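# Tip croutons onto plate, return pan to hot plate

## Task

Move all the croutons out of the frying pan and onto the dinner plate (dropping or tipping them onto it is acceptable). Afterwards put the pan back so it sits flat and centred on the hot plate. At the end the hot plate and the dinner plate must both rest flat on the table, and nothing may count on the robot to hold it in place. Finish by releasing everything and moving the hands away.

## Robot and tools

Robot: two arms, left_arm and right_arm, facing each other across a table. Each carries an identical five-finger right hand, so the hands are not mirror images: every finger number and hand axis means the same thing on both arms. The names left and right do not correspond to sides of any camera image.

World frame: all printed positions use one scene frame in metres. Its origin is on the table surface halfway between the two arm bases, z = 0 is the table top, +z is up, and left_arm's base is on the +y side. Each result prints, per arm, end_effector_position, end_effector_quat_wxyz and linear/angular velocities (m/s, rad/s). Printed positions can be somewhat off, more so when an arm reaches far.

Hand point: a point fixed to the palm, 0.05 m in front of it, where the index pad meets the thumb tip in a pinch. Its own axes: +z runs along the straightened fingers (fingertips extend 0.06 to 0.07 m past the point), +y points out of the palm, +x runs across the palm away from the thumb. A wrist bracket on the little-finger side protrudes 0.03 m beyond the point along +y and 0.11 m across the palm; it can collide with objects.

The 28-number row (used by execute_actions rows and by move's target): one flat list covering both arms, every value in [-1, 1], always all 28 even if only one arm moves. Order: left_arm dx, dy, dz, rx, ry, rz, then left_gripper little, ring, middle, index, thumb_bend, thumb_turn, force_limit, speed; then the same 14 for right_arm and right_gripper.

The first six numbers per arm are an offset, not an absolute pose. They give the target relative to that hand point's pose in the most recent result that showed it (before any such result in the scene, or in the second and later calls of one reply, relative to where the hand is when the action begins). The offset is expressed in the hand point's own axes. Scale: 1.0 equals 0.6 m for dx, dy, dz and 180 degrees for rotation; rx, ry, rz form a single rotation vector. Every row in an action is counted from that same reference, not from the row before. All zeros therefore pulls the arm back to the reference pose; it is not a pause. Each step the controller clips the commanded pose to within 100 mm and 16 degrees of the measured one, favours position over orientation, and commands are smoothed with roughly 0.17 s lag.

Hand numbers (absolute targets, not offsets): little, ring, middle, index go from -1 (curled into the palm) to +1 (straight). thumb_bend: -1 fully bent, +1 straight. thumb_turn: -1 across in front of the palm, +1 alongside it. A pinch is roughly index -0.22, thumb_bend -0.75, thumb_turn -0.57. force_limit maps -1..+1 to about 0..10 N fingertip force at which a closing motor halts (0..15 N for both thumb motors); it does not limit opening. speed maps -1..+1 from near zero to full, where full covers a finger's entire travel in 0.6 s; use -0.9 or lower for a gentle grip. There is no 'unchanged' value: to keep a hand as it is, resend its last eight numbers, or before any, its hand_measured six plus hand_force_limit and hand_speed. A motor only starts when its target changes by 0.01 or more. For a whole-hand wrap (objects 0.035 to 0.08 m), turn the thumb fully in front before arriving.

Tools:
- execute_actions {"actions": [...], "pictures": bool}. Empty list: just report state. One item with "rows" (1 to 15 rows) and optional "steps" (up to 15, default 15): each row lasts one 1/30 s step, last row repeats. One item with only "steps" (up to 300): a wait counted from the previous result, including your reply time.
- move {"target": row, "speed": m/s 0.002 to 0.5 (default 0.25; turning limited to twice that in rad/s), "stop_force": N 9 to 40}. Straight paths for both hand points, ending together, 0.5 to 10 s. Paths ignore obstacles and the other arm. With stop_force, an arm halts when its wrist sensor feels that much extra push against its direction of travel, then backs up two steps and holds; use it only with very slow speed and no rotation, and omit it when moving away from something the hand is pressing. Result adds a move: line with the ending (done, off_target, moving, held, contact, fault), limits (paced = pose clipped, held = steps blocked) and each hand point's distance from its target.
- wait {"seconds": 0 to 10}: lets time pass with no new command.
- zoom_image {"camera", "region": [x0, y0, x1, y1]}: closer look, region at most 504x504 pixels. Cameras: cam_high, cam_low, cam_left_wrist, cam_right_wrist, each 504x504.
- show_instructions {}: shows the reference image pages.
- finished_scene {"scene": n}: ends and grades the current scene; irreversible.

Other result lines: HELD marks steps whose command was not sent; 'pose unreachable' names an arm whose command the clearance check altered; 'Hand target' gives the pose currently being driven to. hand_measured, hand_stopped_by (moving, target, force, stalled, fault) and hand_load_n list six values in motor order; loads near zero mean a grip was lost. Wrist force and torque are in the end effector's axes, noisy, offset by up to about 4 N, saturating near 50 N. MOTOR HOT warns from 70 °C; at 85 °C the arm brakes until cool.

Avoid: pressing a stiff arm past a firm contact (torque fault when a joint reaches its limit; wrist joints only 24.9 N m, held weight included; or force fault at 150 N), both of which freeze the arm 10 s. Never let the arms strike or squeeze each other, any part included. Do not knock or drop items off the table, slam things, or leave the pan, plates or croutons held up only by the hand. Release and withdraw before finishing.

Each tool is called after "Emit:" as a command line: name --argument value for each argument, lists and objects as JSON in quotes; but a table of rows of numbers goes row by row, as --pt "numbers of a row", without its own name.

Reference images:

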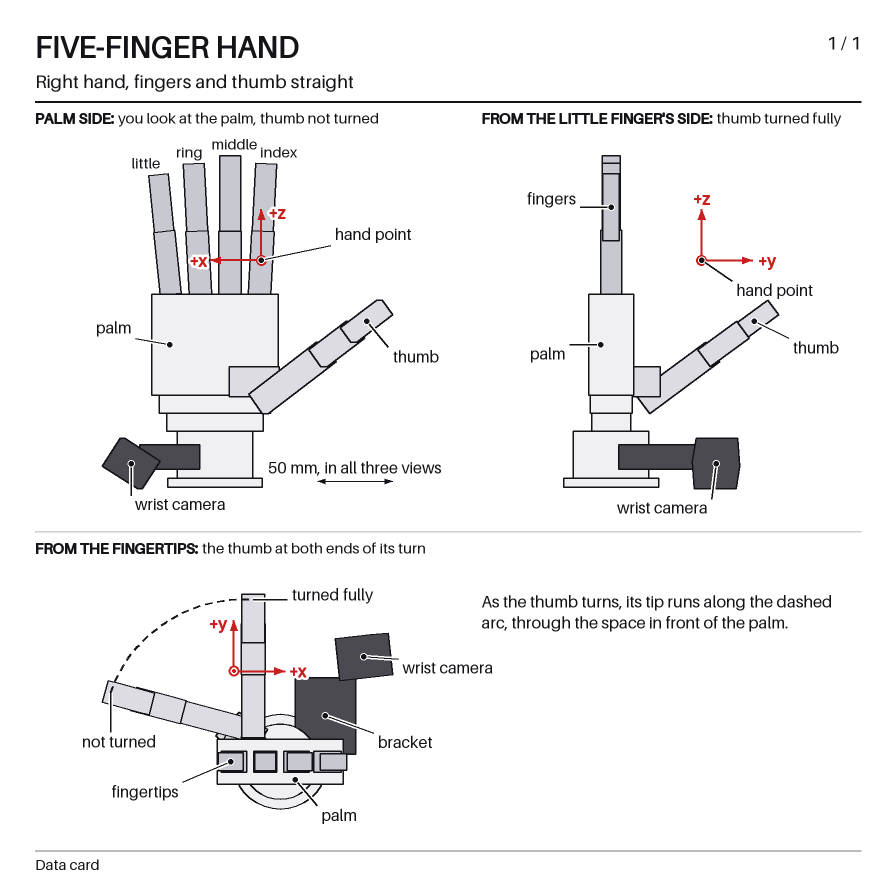

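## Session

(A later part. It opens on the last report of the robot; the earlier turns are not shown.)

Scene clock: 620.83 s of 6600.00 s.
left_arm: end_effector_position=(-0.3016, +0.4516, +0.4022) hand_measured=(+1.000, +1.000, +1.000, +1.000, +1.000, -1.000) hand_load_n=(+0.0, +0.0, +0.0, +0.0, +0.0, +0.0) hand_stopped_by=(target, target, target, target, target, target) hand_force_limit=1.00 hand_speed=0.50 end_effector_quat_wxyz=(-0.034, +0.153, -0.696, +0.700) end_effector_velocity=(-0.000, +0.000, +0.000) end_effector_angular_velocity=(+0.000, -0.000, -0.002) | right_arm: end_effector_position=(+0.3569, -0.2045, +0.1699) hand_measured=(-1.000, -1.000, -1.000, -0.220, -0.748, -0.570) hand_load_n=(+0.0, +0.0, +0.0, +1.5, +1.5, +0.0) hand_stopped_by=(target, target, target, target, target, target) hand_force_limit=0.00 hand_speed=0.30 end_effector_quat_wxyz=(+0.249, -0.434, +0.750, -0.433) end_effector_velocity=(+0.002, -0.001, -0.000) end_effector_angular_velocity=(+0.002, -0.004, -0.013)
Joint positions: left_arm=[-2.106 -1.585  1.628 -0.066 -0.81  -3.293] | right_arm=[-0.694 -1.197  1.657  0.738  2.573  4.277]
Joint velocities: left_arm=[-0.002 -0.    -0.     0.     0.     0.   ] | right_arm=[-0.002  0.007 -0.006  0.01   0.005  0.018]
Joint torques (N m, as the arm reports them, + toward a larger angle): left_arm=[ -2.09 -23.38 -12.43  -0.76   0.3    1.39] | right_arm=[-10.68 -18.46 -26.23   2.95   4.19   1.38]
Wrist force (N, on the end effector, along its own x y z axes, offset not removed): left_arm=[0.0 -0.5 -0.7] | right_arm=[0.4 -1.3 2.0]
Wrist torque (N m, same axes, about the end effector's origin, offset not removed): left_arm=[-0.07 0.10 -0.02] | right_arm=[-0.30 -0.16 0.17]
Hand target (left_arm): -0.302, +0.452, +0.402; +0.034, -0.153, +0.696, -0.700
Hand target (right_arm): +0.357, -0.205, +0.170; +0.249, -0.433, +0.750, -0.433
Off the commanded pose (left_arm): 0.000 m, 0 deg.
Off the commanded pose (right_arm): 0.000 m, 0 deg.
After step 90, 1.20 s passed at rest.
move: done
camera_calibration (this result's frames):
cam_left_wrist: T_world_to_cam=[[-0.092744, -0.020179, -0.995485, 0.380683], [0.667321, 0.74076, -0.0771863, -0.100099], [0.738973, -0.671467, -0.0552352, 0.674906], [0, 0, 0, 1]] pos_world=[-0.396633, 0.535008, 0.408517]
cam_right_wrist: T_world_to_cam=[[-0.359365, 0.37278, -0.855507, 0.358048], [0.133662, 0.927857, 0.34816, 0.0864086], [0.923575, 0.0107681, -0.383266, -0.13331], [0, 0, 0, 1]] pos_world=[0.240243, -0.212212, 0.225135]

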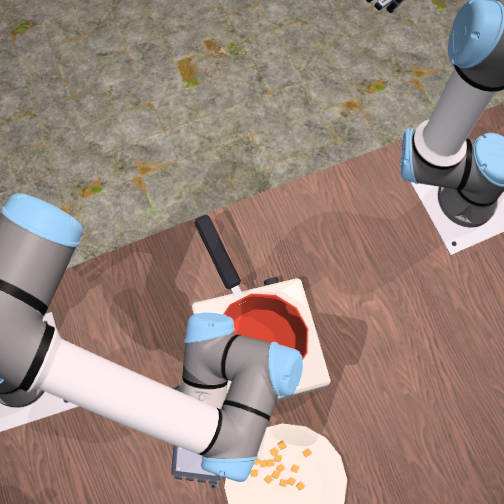

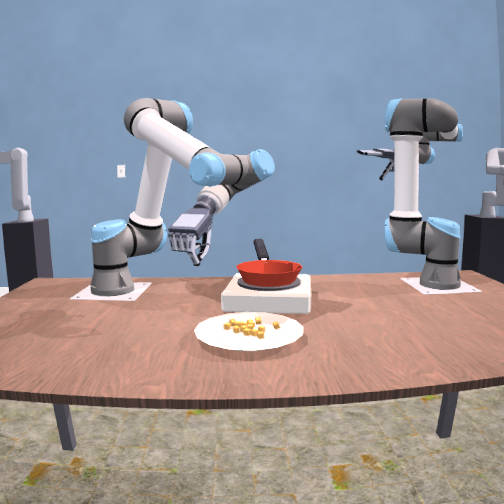

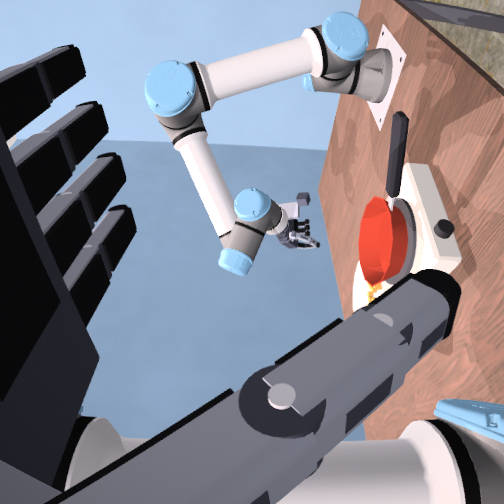

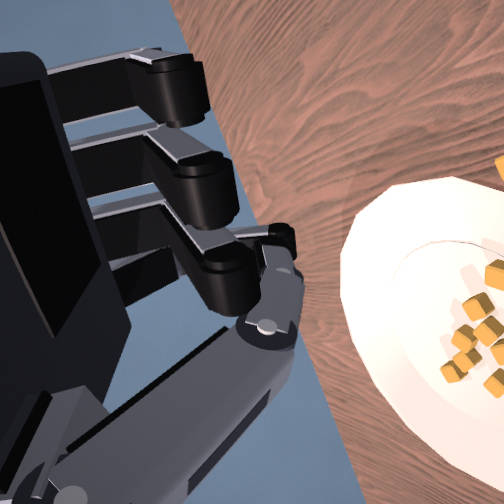

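Emit:
move --target '[0,0,0,0,0,0,1,1,1,1,1,-1,1,0.5, 0,0.168,0.075,0,0,0,-1,-1,-1,0.2,-0.75,-0.57,0,0.3]' --speed 0.15

Emit:
zoom_image --camera "cam_low" --region '[120,230,280,360]'

Scene clock: 633.60 s of 6600.00 s.
left_arm: end_effector_position=(-0.3016, +0.4516, +0.4022) hand_measured=(+1.000, +1.000, +1.000, +1.000, +1.000, -1.000) hand_load_n=(+0.0, +0.0, +0.0, +0.0, +0.0, +0.0) hand_stopped_by=(target, target, target, target, target, target) hand_force_limit=1.00 hand_speed=0.50 end_effector_quat_wxyz=(-0.034, +0.153, -0.696, +0.700) end_effector_velocity=(+0.001, -0.000, -0.000) end_effector_angular_velocity=(-0.000, -0.001, +0.001) | right_arm: end_effector_position=(+0.3470, -0.1988, +0.0605) hand_measured=(-1.000, -1.000, -1.000, +0.200, -0.748, -0.570) hand_load_n=(+0.0, +0.0, +0.0, +0.0, +0.0, +0.0) hand_stopped_by=(target, target, target, target, target, target) hand_force_limit=0.00 hand_speed=0.30 end_effector_quat_wxyz=(+0.249, -0.434, +0.750, -0.433) end_effector_velocity=(-0.000, -0.000, -0.003) end_effector_angular_velocity=(-0.004, +0.002, +0.002)
Joint positions: left_arm=[-2.106 -1.585  1.628 -0.066 -0.81  -3.293] | right_arm=[-0.667 -1.042  1.763  0.518  2.583  4.324]
Joint velocities: left_arm=[ 0.    -0.001  0.001  0.    -0.001  0.   ] | right_arm=[ 0.     0.006  0.002 -0.006  0.001 -0.003]
Joint torques (N m, as the arm reports them, + toward a larger angle): left_arm=[ -1.6  -23.09 -12.05  -0.59   0.13   1.4 ] | right_arm=[ 13.55 -23.64  -2.94   0.13   4.24   1.37]
Wrist force (N, on the end effector, along its own x y z axes, offset not removed): left_arm=[1.0 -0.5 -0.9] | right_arm=[1.7 0.0 -1.6]
Wrist torque (N m, same axes, about the end effector's origin, offset not removed): left_arm=[-0.15 -0.03 0.11] | right_arm=[0.14 -0.19 0.35]
Hand target (left_arm): -0.302, +0.452, +0.402; +0.034, -0.153, +0.696, -0.700
Hand target (right_arm): +0.347, -0.199, +0.060; +0.249, -0.434, +0.750, -0.433
Off the commanded pose (left_arm): 0.000 m, 0 deg.
Off the commanded pose (right_arm): 0.000 m, 0 deg.
After step 90, 8.43 s passed at rest.
move: done
camera_calibration (this result's frames):
cam_left_wrist: T_world_to_cam=[[-0.0927441, -0.0201788, -0.995485, 0.380683], [0.667321, 0.740759, -0.0771863, -0.100099], [0.738973, -0.671467, -0.0552353, 0.674906], [0, 0, 0, 1]] pos_world=[-0.396633, 0.535008, 0.408517]
cam_right_wrist: T_world_to_cam=[[-0.35936, 0.372761, -0.855517, 0.258711], [0.133744, 0.927866, 0.348105, 0.120525], [0.923565, 0.0106746, -0.383293, -0.166165], [0, 0, 0, 1]] pos_world=[0.230315, -0.206495, 0.115686]

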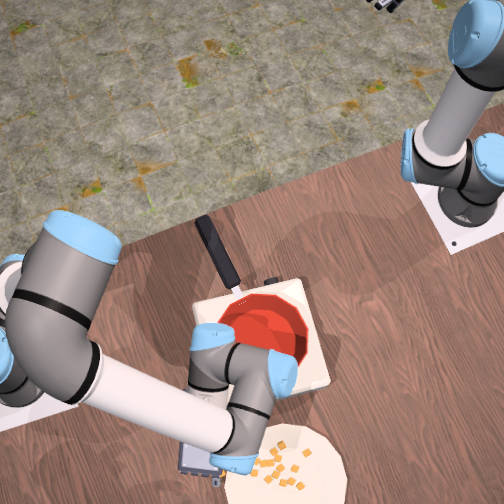

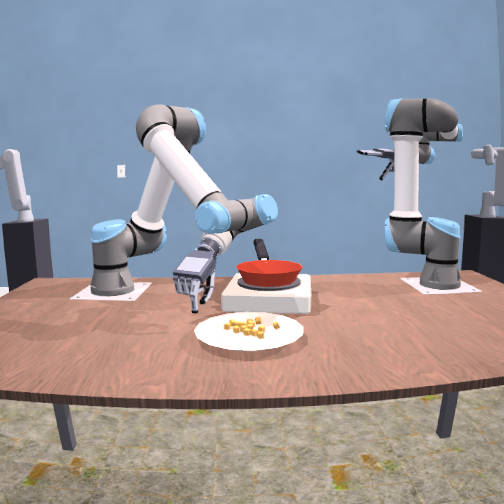

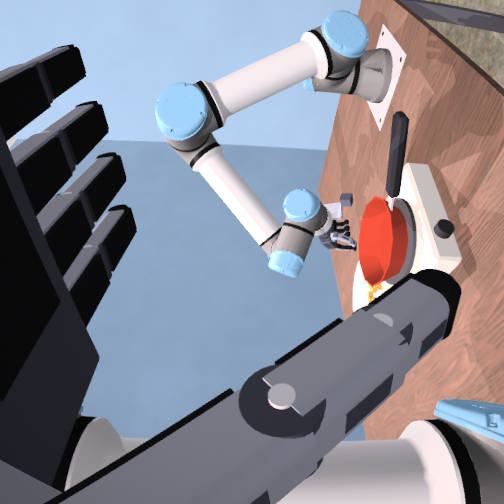

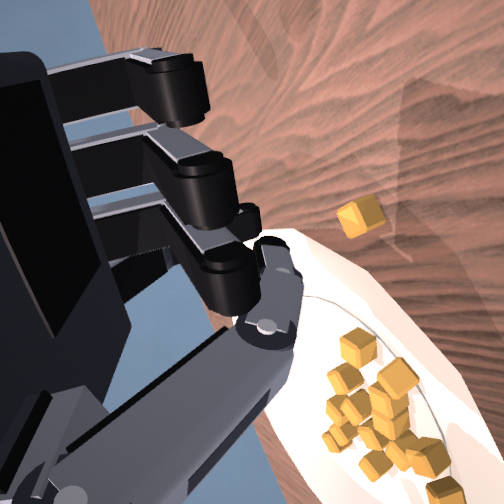

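Region (120, 230, 280, 360) of cam_low's 504x504 image, scaled by 3.150, with more detail than that image has; it fills the top 410 rows of this view, and the rest is white.

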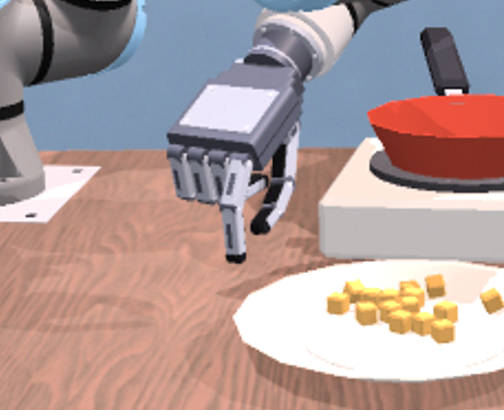

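Emit:
move --target '[0,0,0,0,0,0,1,1,1,1,1,-1,1,0.5, -0.005,0.03,0.016,0.067,0,0,-1,-1,-1,0.2,-0.75,-0.57,0,0.3]' --speed 0.08

Emit:
zoom_image --camera "cam_low" --region '[140,250,260,350]'

Scene clock: 656.17 s of 6600.00 s.
left_arm: end_effector_position=(-0.3016, +0.4516, +0.4022) hand_measured=(+1.000, +1.000, +1.000, +1.000, +1.000, -1.000) hand_load_n=(+0.0, +0.0, +0.0, +0.0, +0.0, +0.0) hand_stopped_by=(target, target, target, target, target, target) hand_force_limit=1.00 hand_speed=0.50 end_effector_quat_wxyz=(-0.034, +0.153, -0.696, +0.700) end_effector_velocity=(+0.000, -0.000, +0.001) end_effector_angular_velocity=(+0.001, +0.003, +0.000) | right_arm: end_effector_position=(+0.3480, -0.1959, +0.0402) hand_measured=(-1.000, -1.000, -1.000, +0.200, -0.748, -0.570) hand_load_n=(+0.0, +0.0, +0.0, +0.0, +0.0, +0.0) hand_stopped_by=(target, target, target, target, target, target) hand_force_limit=0.00 hand_speed=0.30 end_effector_quat_wxyz=(+0.293, -0.405, +0.701, -0.509) end_effector_velocity=(+0.001, +0.000, -0.000) end_effector_angular_velocity=(-0.006, -0.014, -0.000)
Joint positions: left_arm=[-2.106 -1.585  1.628 -0.066 -0.81  -3.293] | right_arm=[-0.587 -0.926  1.768  0.375  2.804  4.337]
Joint velocities: left_arm=[ 0.    -0.002 -0.001  0.    -0.    -0.001] | right_arm=[ 0.004  0.006  0.    -0.014  0.015 -0.005]
Joint torques (N m, as the arm reports them, + toward a larger angle): left_arm=[ -1.84 -23.99 -11.89  -0.7    0.11   1.43] | right_arm=[ 13.36 -24.03 -18.28   0.37   4.16  -2.1 ]
Wrist force (N, on the end effector, along its own x y z axes, offset not removed): left_arm=[0.7 -0.1 -1.0] | right_arm=[-2.2 -1.9 -3.7]
Wrist torque (N m, same axes, about the end effector's origin, offset not removed): left_arm=[-0.03 -0.04 0.01] | right_arm=[-0.06 0.45 -0.37]
Hand target (left_arm): -0.302, +0.452, +0.402; +0.034, -0.153, +0.696, -0.700
Hand target (right_arm): +0.348, -0.196, +0.040; +0.293, -0.405, +0.700, -0.509
Off the commanded pose (left_arm): 0.000 m, 0 deg.
Off the commanded pose (right_arm): 0.000 m, 0 deg.
After step 90, 17.87 s passed at rest.
move: done
camera_calibration (this result's frames):
cam_left_wrist: T_world_to_cam=[[-0.092744, -0.0201789, -0.995485, 0.380683], [0.667321, 0.740759, -0.0771862, -0.100099], [0.738973, -0.671467, -0.0552352, 0.674906], [0, 0, 0, 1]] pos_world=[-0.396633, 0.535008, 0.408517]
cam_right_wrist: T_world_to_cam=[[-0.196443, 0.278614, -0.940098, 0.168933], [0.0776893, 0.960188, 0.268334, 0.153744], [0.977433, -0.0203231, -0.210268, -0.206623], [0, 0, 0, 1]] pos_world=[0.223202, -0.198889, 0.0741128]

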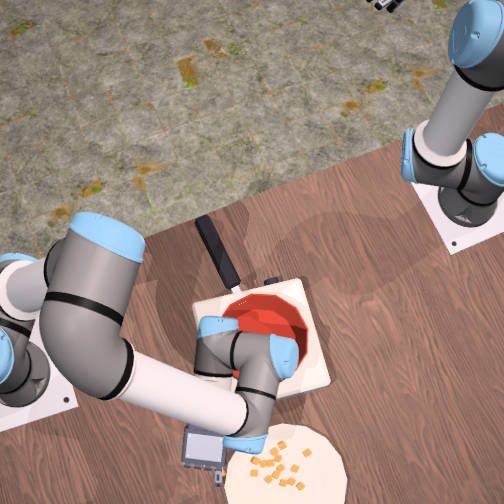

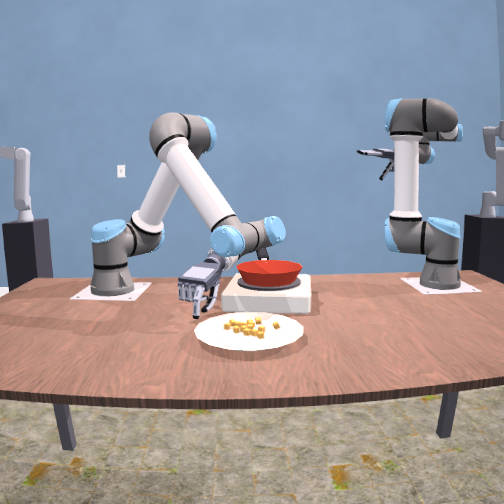

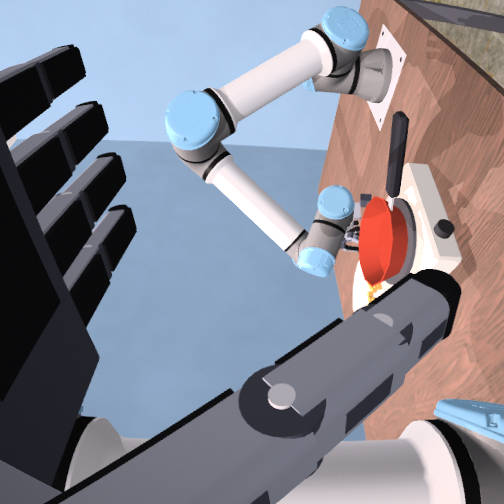

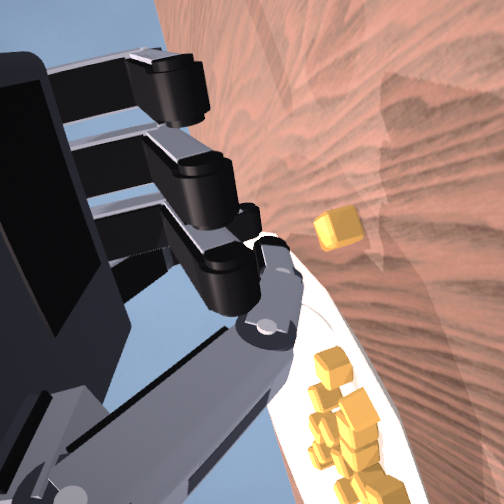

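Region (140, 250, 260, 350) of cam_low's 504x504 image, scaled by 4.200, with more detail than that image has.

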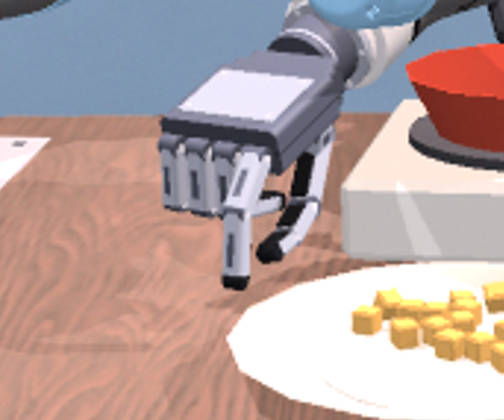

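Emit:
move --target '[0,0,0,0,0,0,1,1,1,1,1,-1,1,0.5, 0,0,0,-0.067,0,0,-1,-1,-1,0.1,-0.4,-0.57,0,0.3]' --speed 0.1

Emit:
zoom_image --camera "cam_low" --region '[140,250,260,350]'

Scene clock: 685.00 s of 6600.00 s.
left_arm: end_effector_position=(-0.3016, +0.4516, +0.4022) hand_measured=(+1.000, +1.000, +1.000, +1.000, +1.000, -1.000) hand_load_n=(+0.0, +0.0, +0.0, +0.0, +0.0, +0.0) hand_stopped_by=(target, target, target, target, target, target) hand_force_limit=1.00 hand_speed=0.50 end_effector_quat_wxyz=(-0.034, +0.153, -0.696, +0.700) end_effector_velocity=(+0.001, -0.000, +0.000) end_effector_angular_velocity=(-0.000, +0.001, +0.003) | right_arm: end_effector_position=(+0.3479, -0.1959, +0.0403) hand_measured=(-1.000, -1.000, -1.000, +0.100, -0.400, -0.570) hand_load_n=(+0.0, +0.0, +0.0, +0.0, +0.0, +0.0) hand_stopped_by=(target, target, target, target, target, target) hand_force_limit=0.00 hand_speed=0.30 end_effector_quat_wxyz=(+0.249, -0.434, +0.750, -0.433) end_effector_velocity=(-0.000, -0.000, +0.000) end_effector_angular_velocity=(+0.008, +0.015, +0.001)
Joint positions: left_arm=[-2.106 -1.585  1.628 -0.066 -0.81  -3.293] | right_arm=[-0.664 -1.002  1.764  0.482  2.584  4.33 ]
Joint velocities: left_arm=[ 0.001 -0.001  0.     0.001 -0.002 -0.001] | right_arm=[-0.007 -0.007 -0.     0.007 -0.018 -0.004]
Joint torques (N m, as the arm reports them, + toward a larger angle): left_arm=[ -2.18 -23.23 -12.55  -0.89   0.15   1.5 ] | right_arm=[-11.14 -46.81 -24.01   3.12  -1.46  -1.98]
Wrist force (N, on the end effector, along its own x y z axes, offset not removed): left_arm=[0.4 -0.4 -1.9] | right_arm=[-4.0 -3.8 -0.9]
Wrist torque (N m, same axes, about the end effector's origin, offset not removed): left_arm=[-0.03 0.07 -0.01] | right_arm=[-0.39 0.72 -0.30]
Hand target (left_arm): -0.302, +0.452, +0.402; +0.034, -0.153, +0.696, -0.700
Hand target (right_arm): +0.348, -0.196, +0.040; +0.249, -0.434, +0.750, -0.432
Off the commanded pose (left_arm): 0.000 m, 0 deg.
Off the commanded pose (right_arm): 0.000 m, 0 deg.
After step 90, 24.37 s passed at rest.
move: done
camera_calibration (this result's frames):
cam_left_wrist: T_world_to_cam=[[-0.0927442, -0.0201788, -0.995485, 0.380683], [0.667321, 0.74076, -0.0771863, -0.100099], [0.738973, -0.671467, -0.0552354, 0.674906], [0, 0, 0, 1]] pos_world=[-0.396633, 0.535008, 0.408517]
cam_right_wrist: T_world_to_cam=[[-0.359017, 0.372715, -0.855681, 0.240523], [0.133773, 0.927887, 0.348039, 0.124705], [0.923694, 0.0104853, -0.382986, -0.174836], [0, 0, 0, 1]] pos_world=[0.231165, -0.203525, 0.0954492]

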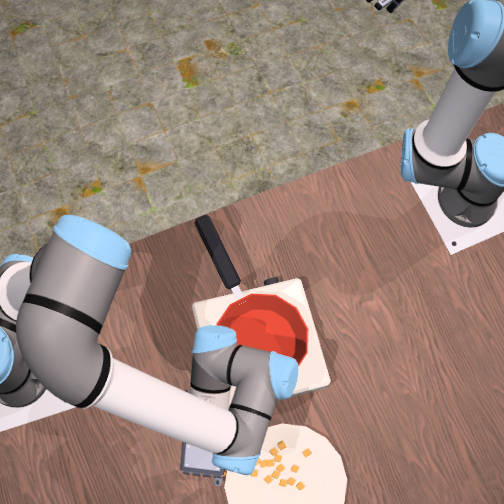

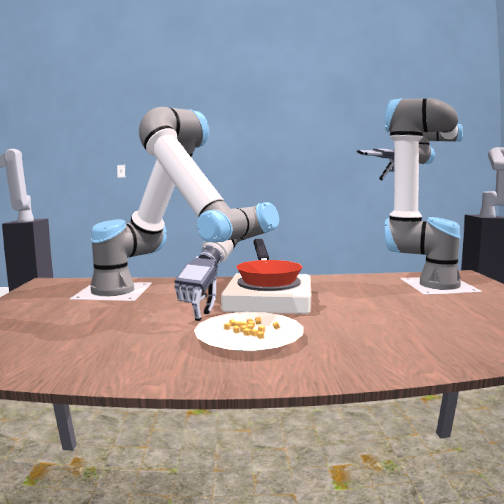

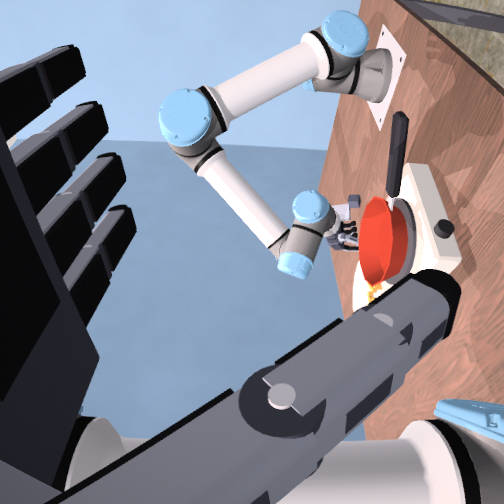

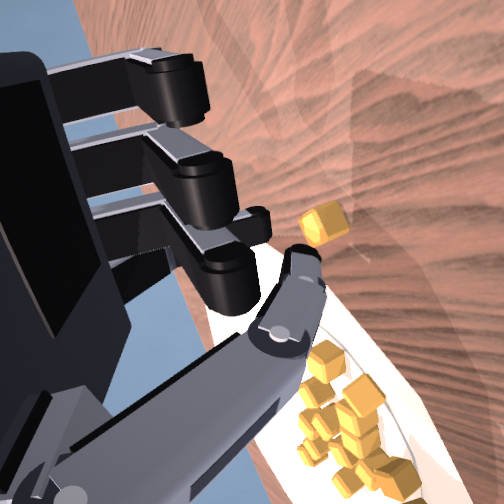

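Region (140, 250, 260, 350) of cam_low's 504x504 image, scaled by 4.200, with more detail than that image has.

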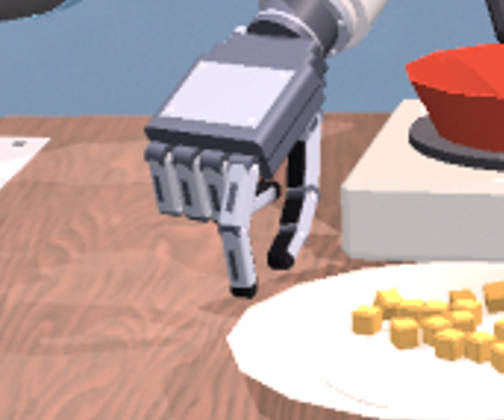

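Emit:
move --target '[0,0,0,0,0,0,1,1,1,1,1,-1,1,0.5, 0,0.0245,0.014,0,0,0,-1,-1,-1,0.1,-0.4,-0.57,0,0.3]' --speed 0.01 --stop_force 9

Emit:
zoom_image --camera "cam_low" --region '[140,250,260,350]'

Scene clock: 697.97 s of 6600.00 s.
left_arm: end_effector_position=(-0.3016, +0.4516, +0.4022) hand_measured=(+1.000, +1.000, +1.000, +1.000, +1.000, -1.000) hand_load_n=(+0.0, +0.0, +0.0, +0.0, +0.0, +0.0) hand_stopped_by=(target, target, target, target, target, target) hand_force_limit=1.00 hand_speed=0.50 end_effector_quat_wxyz=(-0.034, +0.153, -0.696, +0.700) end_effector_velocity=(-0.000, +0.001, +0.000) end_effector_angular_velocity=(+0.001, -0.001, -0.002) | right_arm: end_effector_position=(+0.3478, -0.1958, +0.0237) hand_measured=(-1.000, -1.000, -1.000, +0.100, -0.400, -0.570) hand_load_n=(+0.0, +0.0, +0.0, +0.0, +0.0, +0.0) hand_stopped_by=(target, target, target, target, target, target) hand_force_limit=0.00 hand_speed=0.30 end_effector_quat_wxyz=(+0.249, -0.434, +0.750, -0.433) end_effector_velocity=(-0.000, +0.000, -0.003) end_effector_angular_velocity=(+0.001, -0.000, +0.000)
Joint positions: left_arm=[-2.106 -1.585  1.628 -0.066 -0.81  -3.293] | right_arm=[-0.664 -0.974  1.772  0.446  2.584  4.331]
Joint velocities: left_arm=[-0.002 -0.001 -0.001  0.     0.     0.002] | right_arm=[ 0.001  0.005  0.001 -0.006 -0.     0.001]
Joint torques (N m, as the arm reports them, + toward a larger angle): left_arm=[ -2.29 -23.45 -13.18  -0.83   0.09   1.39] | right_arm=[ 13.03 -23.6   -1.06   0.26   4.08   1.45]
Wrist force (N, on the end effector, along its own x y z axes, offset not removed): left_arm=[0.3 -0.9 -1.6] | right_arm=[-2.4 -3.4 -3.9]
Wrist torque (N m, same axes, about the end effector's origin, offset not removed): left_arm=[-0.07 0.11 0.07] | right_arm=[-0.27 0.52 -0.45]
Hand target (left_arm): -0.302, +0.452, +0.402; +0.034, -0.153, +0.696, -0.700
Hand target (right_arm): +0.348, -0.196, +0.023; +0.249, -0.434, +0.750, -0.433
Off the commanded pose (left_arm): 0.000 m, 0 deg.
Off the commanded pose (right_arm): 0.000 m, 0 deg.
After step 90, 8.07 s passed at rest.
move: done
camera_calibration (this result's frames):
cam_left_wrist: T_world_to_cam=[[-0.0927441, -0.0201789, -0.995485, 0.380683], [0.667321, 0.740759, -0.0771862, -0.100099], [0.738973, -0.671467, -0.0552352, 0.674906], [0, 0, 0, 1]] pos_world=[-0.396633, 0.535008, 0.408517]
cam_right_wrist: T_world_to_cam=[[-0.359055, 0.372731, -0.855659, 0.226299], [0.1338, 0.92788, 0.348045, 0.130442], [0.923676, 0.0104797, -0.383031, -0.181125], [0, 0, 0, 1]] pos_world=[0.231101, -0.203485, 0.0788579]

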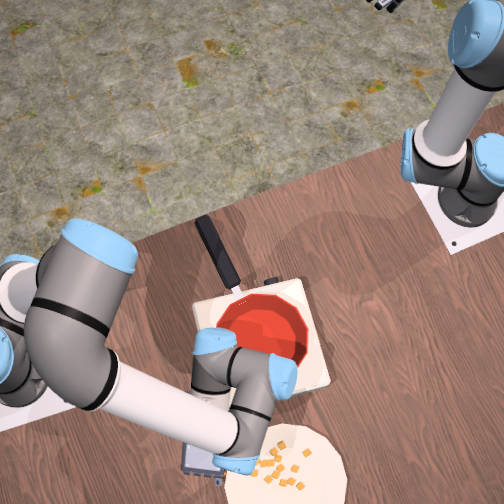

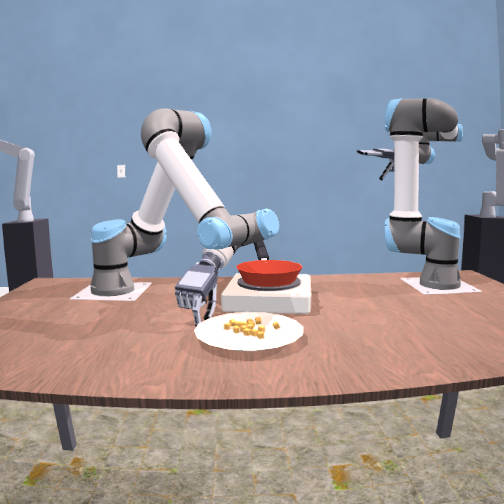

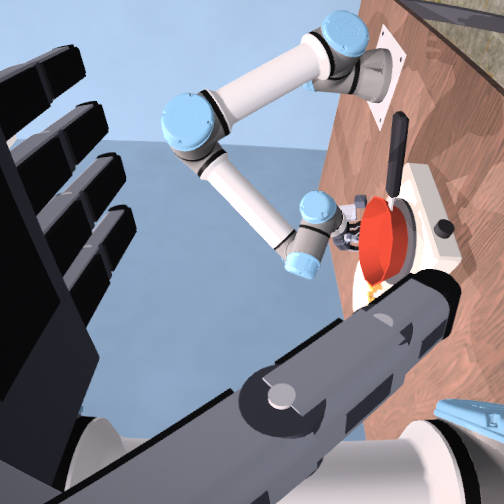

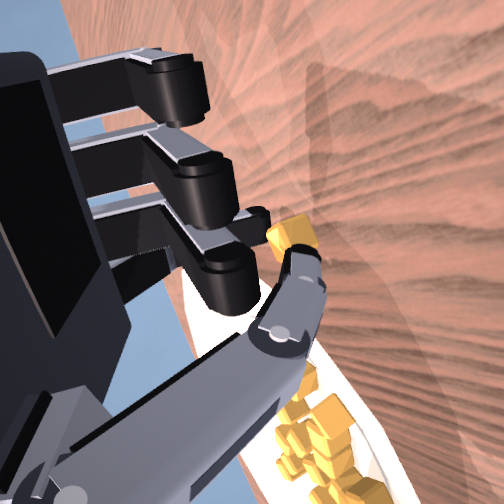

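Region (140, 250, 260, 350) of cam_low's 504x504 image, scaled by 4.200, with more detail than that image has.

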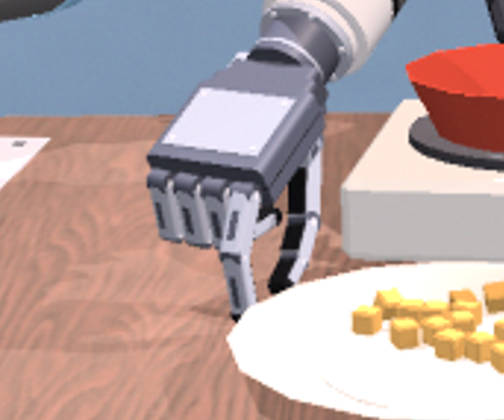

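Emit:
move --target '[0,0,0,0,0,0,1,1,1,1,1,-1,1,0.5, 0,0.005,0.003,0,0,0,-1,-1,-1,0.1,-0.4,-0.57,-0.2,-0.7]' --speed 0.01 --stop_force 9

Emit:
move --target '[0,0,0,0,0,0,1,1,1,1,1,-1,1,0.5, 0,0,0,0,0,0,-1,-1,-1,-0.4,-0.4,-0.57,-0.2,-0.8]'

Scene clock: 705.77 s of 6600.00 s.
left_arm: end_effector_position=(-0.3016, +0.4516, +0.4022) hand_measured=(+1.000, +1.000, +1.000, +1.000, +1.000, -1.000) hand_load_n=(+0.0, +0.0, +0.0, +0.0, +0.0, +0.0) hand_stopped_by=(target, target, target, target, target, target) hand_force_limit=1.00 hand_speed=0.50 end_effector_quat_wxyz=(-0.034, +0.153, -0.696, +0.700) end_effector_velocity=(+0.000, -0.001, +0.000) end_effector_angular_velocity=(+0.000, -0.000, +0.001) | right_arm: end_effector_position=(+0.3478, -0.1958, +0.0204) hand_measured=(-1.000, -1.000, -1.000, +0.100, -0.400, -0.570) hand_load_n=(+0.0, +0.0, +0.0, +0.0, +0.0, +0.0) hand_stopped_by=(target, target, target, target, target, target) hand_force_limit=-0.20 hand_speed=-0.70 end_effector_quat_wxyz=(+0.249, -0.434, +0.750, -0.433) end_effector_velocity=(+0.000, -0.000, -0.002) end_effector_angular_velocity=(-0.000, +0.000, -0.000)
Joint positions: left_arm=[-2.106 -1.585  1.628 -0.066 -0.81  -3.293] | right_arm=[-0.664 -0.968  1.774  0.439  2.584  4.33 ]
Joint velocities: left_arm=[ 0.001 -0.001  0.001  0.001  0.     0.   ] | right_arm=[-0.     0.004  0.001 -0.004  0.     0.   ]
Joint torques (N m, as the arm reports them, + toward a larger angle): left_arm=[ -1.63 -23.84 -12.18  -0.87   0.08   1.43] | right_arm=[-11.26 -26.55  -1.84   0.33   1.02  -1.79]
Wrist force (N, on the end effector, along its own x y z axes, offset not removed): left_arm=[0.9 -0.8 -2.3] | right_arm=[0.0 1.7 0.8]
Wrist torque (N m, same axes, about the end effector's origin, offset not removed): left_arm=[-0.04 -0.04 0.10] | right_arm=[0.25 -0.01 0.16]
Hand target (left_arm): -0.302, +0.452, +0.402; +0.034, -0.153, +0.696, -0.700
Hand target (right_arm): +0.348, -0.196, +0.020; +0.249, -0.434, +0.750, -0.433
Off the commanded pose (left_arm): 0.000 m, 0 deg.
Off the commanded pose (right_arm): 0.000 m, 0 deg.
After step 90, 4.10 s passed at rest.
move: done
camera_calibration (this result's frames):
cam_left_wrist: T_world_to_cam=[[-0.092744, -0.0201789, -0.995485, 0.380684], [0.667321, 0.740759, -0.0771862, -0.100099], [0.738973, -0.671467, -0.0552351, 0.674906], [0, 0, 0, 1]] pos_world=[-0.396633, 0.535008, 0.408517]
cam_right_wrist: T_world_to_cam=[[-0.359048, 0.372643, -0.8557, 0.223475], [0.133679, 0.927915, 0.348, 0.131622], [0.923696, 0.0105595, -0.382981, -0.182379], [0, 0, 0, 1]] pos_world=[0.231106, -0.203485, 0.0755751]

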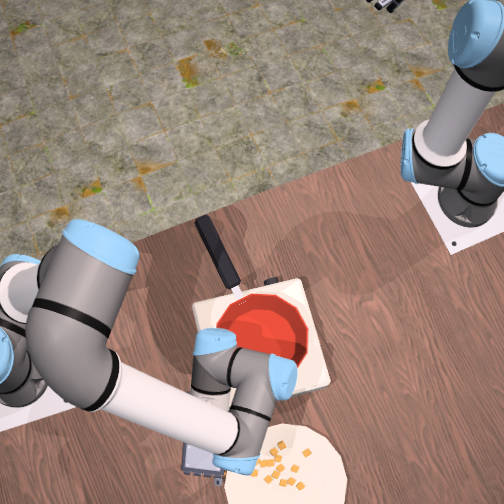

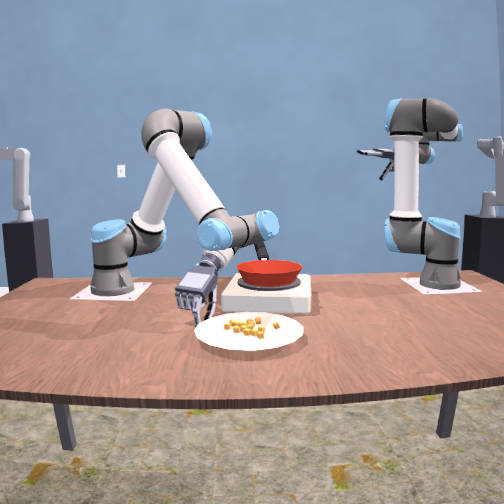

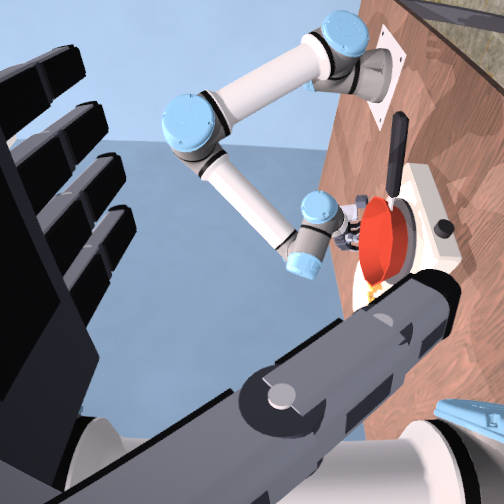

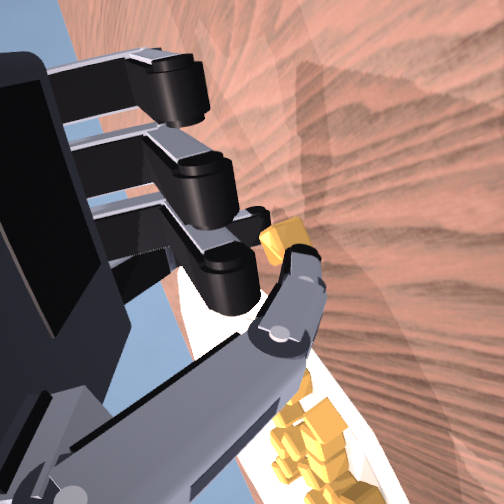

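Scene clock: 706.67 s of 6600.00 s.
left_arm: end_effector_position=(-0.3016, +0.4516, +0.4022) hand_measured=(+1.000, +1.000, +1.000, +1.000, +1.000, -1.000) hand_load_n=(+0.0, +0.0, +0.0, +0.0, +0.0, +0.0) hand_stopped_by=(target, target, target, target, target, target) hand_force_limit=1.00 hand_speed=0.50 end_effector_quat_wxyz=(-0.034, +0.153, -0.696, +0.700) end_effector_velocity=(+0.001, -0.000, +0.000) end_effector_angular_velocity=(-0.000, -0.001, +0.001) | right_arm: end_effector_position=(+0.3478, -0.1959, +0.0203) hand_measured=(-1.000, -1.000, -1.000, -0.108, -0.398, -0.570) hand_load_n=(+0.0, +0.0, +0.0, +4.0, +2.5, +0.0) hand_stopped_by=(target, target, target, force, target, target) hand_force_limit=-0.20 hand_speed=-0.80 end_effector_quat_wxyz=(+0.249, -0.434, +0.750, -0.433) end_effector_velocity=(-0.000, -0.000, -0.000) end_effector_angular_velocity=(-0.002, +0.001, +0.000)
Joint positions: left_arm=[-2.106 -1.585  1.628 -0.066 -0.81  -3.293] | right_arm=[-0.664 -0.968  1.774  0.439  2.584  4.33 ]
Joint velocities: left_arm=[-0.    -0.001  0.001  0.    -0.001  0.001] | right_arm=[-0.     0.001  0.     0.     0.    -0.001]
Joint torques (N m, as the arm reports them, + toward a larger angle): left_arm=[ -2.25 -23.55 -12.63  -0.84   0.04   1.43] | right_arm=[-10.81 -38.87 -10.43   2.9    0.35  -1.07]
Wrist force (N, on the end effector, along its own x y z axes, offset not removed): left_arm=[0.9 -0.6 -1.0] | right_arm=[3.9 4.4 -1.7]
Wrist torque (N m, same axes, about the end effector's origin, offset not removed): left_arm=[-0.14 0.05 0.05] | right_arm=[0.63 -0.52 0.51]
Hand target (left_arm): -0.302, +0.452, +0.402; +0.034, -0.153, +0.696, -0.700
Hand target (right_arm): +0.348, -0.196, +0.020; +0.249, -0.434, +0.750, -0.433
Off the commanded pose (left_arm): 0.000 m, 0 deg.
Off the commanded pose (right_arm): 0.000 m, 0 deg.
move: done
camera_calibration (this result's frames):
cam_left_wrist: T_world_to_cam=[[-0.0927439, -0.0201789, -0.995485, 0.380683], [0.667321, 0.74076, -0.0771861, -0.100099], [0.738973, -0.671467, -0.0552352, 0.674906], [0, 0, 0, 1]] pos_world=[-0.396633, 0.535008, 0.408517]
cam_right_wrist: T_world_to_cam=[[-0.359116, 0.372565, -0.855705, 0.223443], [0.133703, 0.927946, 0.347906, 0.131658], [0.923666, 0.0105282, -0.383053, -0.182377], [0, 0, 0, 1]] pos_world=[0.231094, -0.203499, 0.0755366]

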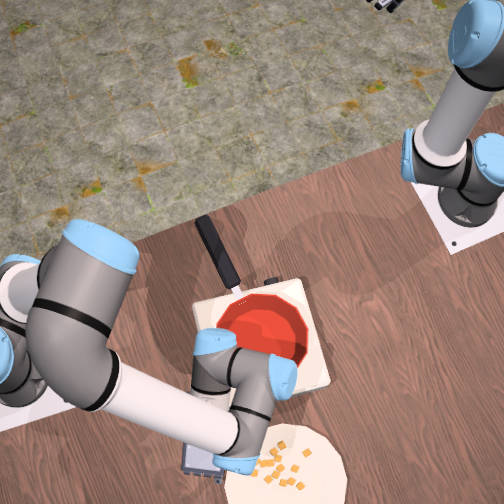

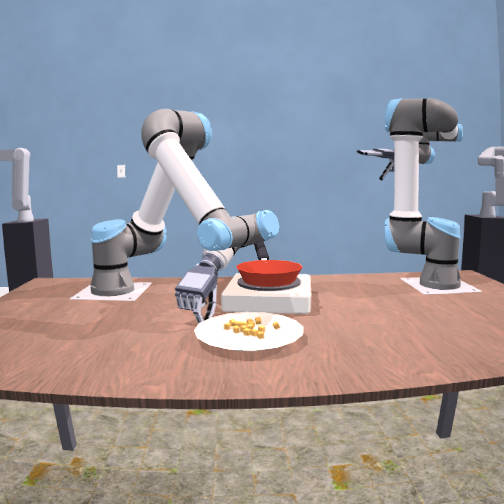

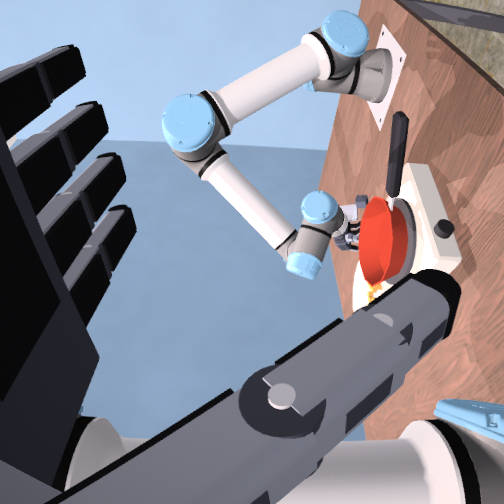

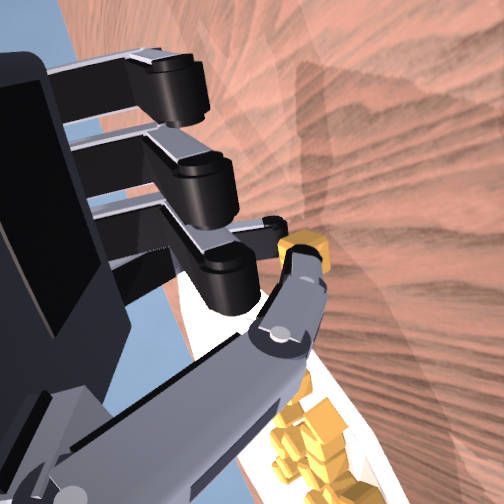

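Gripped. Lift.

Emit:
move --target '[0,0,0,0,0,0,1,1,1,1,1,-1,1,0.5, 0,-0.072,-0.042,0,0,0,-1,-1,-1,-0.4,-0.4,-0.57,-0.2,-0.8]' --speed 0.05

Scene clock: 710.67 s of 6600.00 s.
left_arm: end_effector_position=(-0.3016, +0.4516, +0.4022) hand_measured=(+1.000, +1.000, +1.000, +1.000, +1.000, -1.000) hand_load_n=(+0.0, +0.0, +0.0, +0.0, +0.0, +0.0) hand_stopped_by=(target, target, target, target, target, target) hand_force_limit=1.00 hand_speed=0.50 end_effector_quat_wxyz=(-0.034, +0.153, -0.696, +0.700) end_effector_velocity=(+0.000, +0.000, +0.001) end_effector_angular_velocity=(+0.002, +0.003, +0.001) | right_arm: end_effector_position=(+0.3476, -0.1958, +0.0700) hand_measured=(-1.000, -1.000, -1.000, -0.110, -0.400, -0.570) hand_load_n=(+0.0, +0.0, +0.0, +0.0, +0.0, +0.0) hand_stopped_by=(target, target, target, force, target, target) hand_force_limit=-0.20 hand_speed=-0.80 end_effector_quat_wxyz=(+0.249, -0.434, +0.750, -0.433) end_effector_velocity=(+0.000, +0.000, +0.003) end_effector_angular_velocity=(+0.002, -0.001, -0.001)
Joint positions: left_arm=[-2.106 -1.585  1.628 -0.066 -0.81  -3.293] | right_arm=[-0.663 -1.049  1.746  0.548  2.584  4.331]
Joint velocities: left_arm=[ 0.    -0.002 -0.002  0.    -0.001 -0.   ] | right_arm=[ 0.    -0.005 -0.003  0.007 -0.     0.002]
Joint torques (N m, as the arm reports them, + toward a larger angle): left_arm=[ -1.74 -23.57 -13.35  -0.8    0.03   1.33] | right_arm=[ 12.76 -46.94 -24.45   2.82   4.27   1.42]
Wrist force (N, on the end effector, along its own x y z axes, offset not removed): left_arm=[0.4 -0.9 -1.4] | right_arm=[-2.9 -5.3 -2.8]
Wrist torque (N m, same axes, about the end effector's origin, offset not removed): left_arm=[-0.12 0.05 0.01] | right_arm=[-0.78 0.45 -0.29]
Hand target (left_arm): -0.302, +0.452, +0.402; +0.034, -0.153, +0.696, -0.700
Hand target (right_arm): +0.348, -0.196, +0.070; +0.249, -0.434, +0.750, -0.433
Off the commanded pose (left_arm): 0.000 m, 0 deg.
Off the commanded pose (right_arm): 0.000 m, 0 deg.
move: done
camera_calibration (this result's frames):
cam_left_wrist: T_world_to_cam=[[-0.0927439, -0.0201789, -0.995485, 0.380683], [0.667321, 0.74076, -0.0771862, -0.100099], [0.738973, -0.671467, -0.0552351, 0.674906], [0, 0, 0, 1]] pos_world=[-0.396633, 0.535008, 0.408517]
cam_right_wrist: T_world_to_cam=[[-0.359108, 0.372562, -0.85571, 0.265848], [0.133663, 0.927947, 0.34792, 0.114316], [0.923675, 0.0105644, -0.383031, -0.163174], [0, 0, 0, 1]] pos_world=[0.230908, -0.2034, 0.125215]

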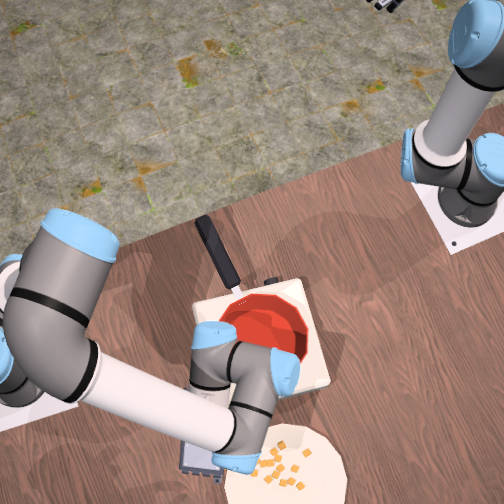

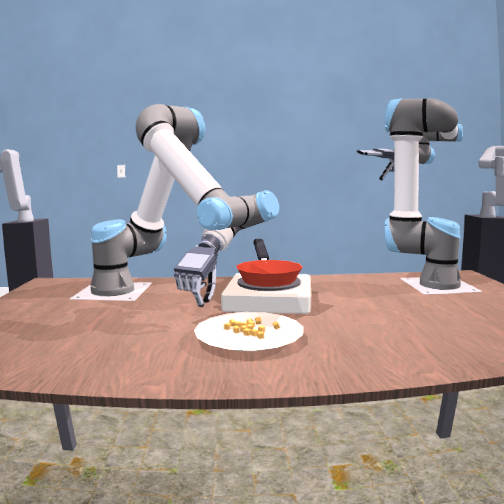

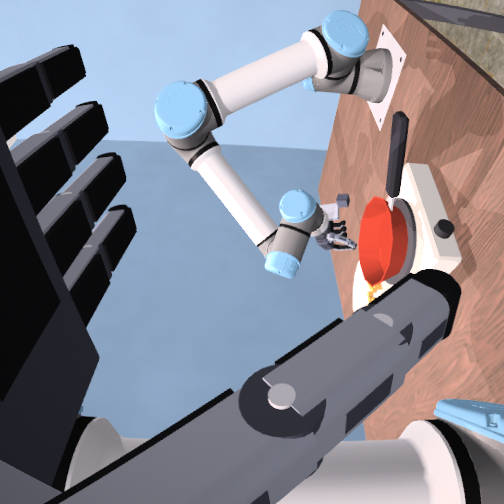

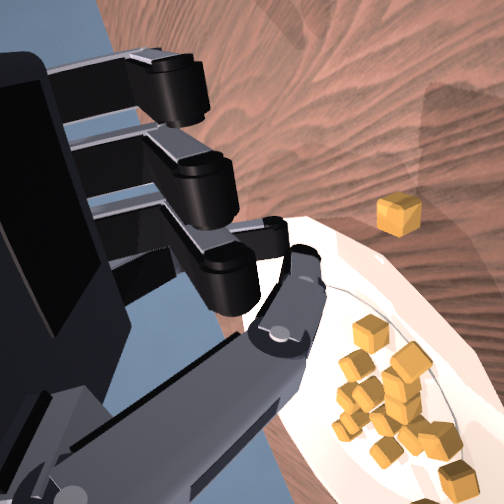

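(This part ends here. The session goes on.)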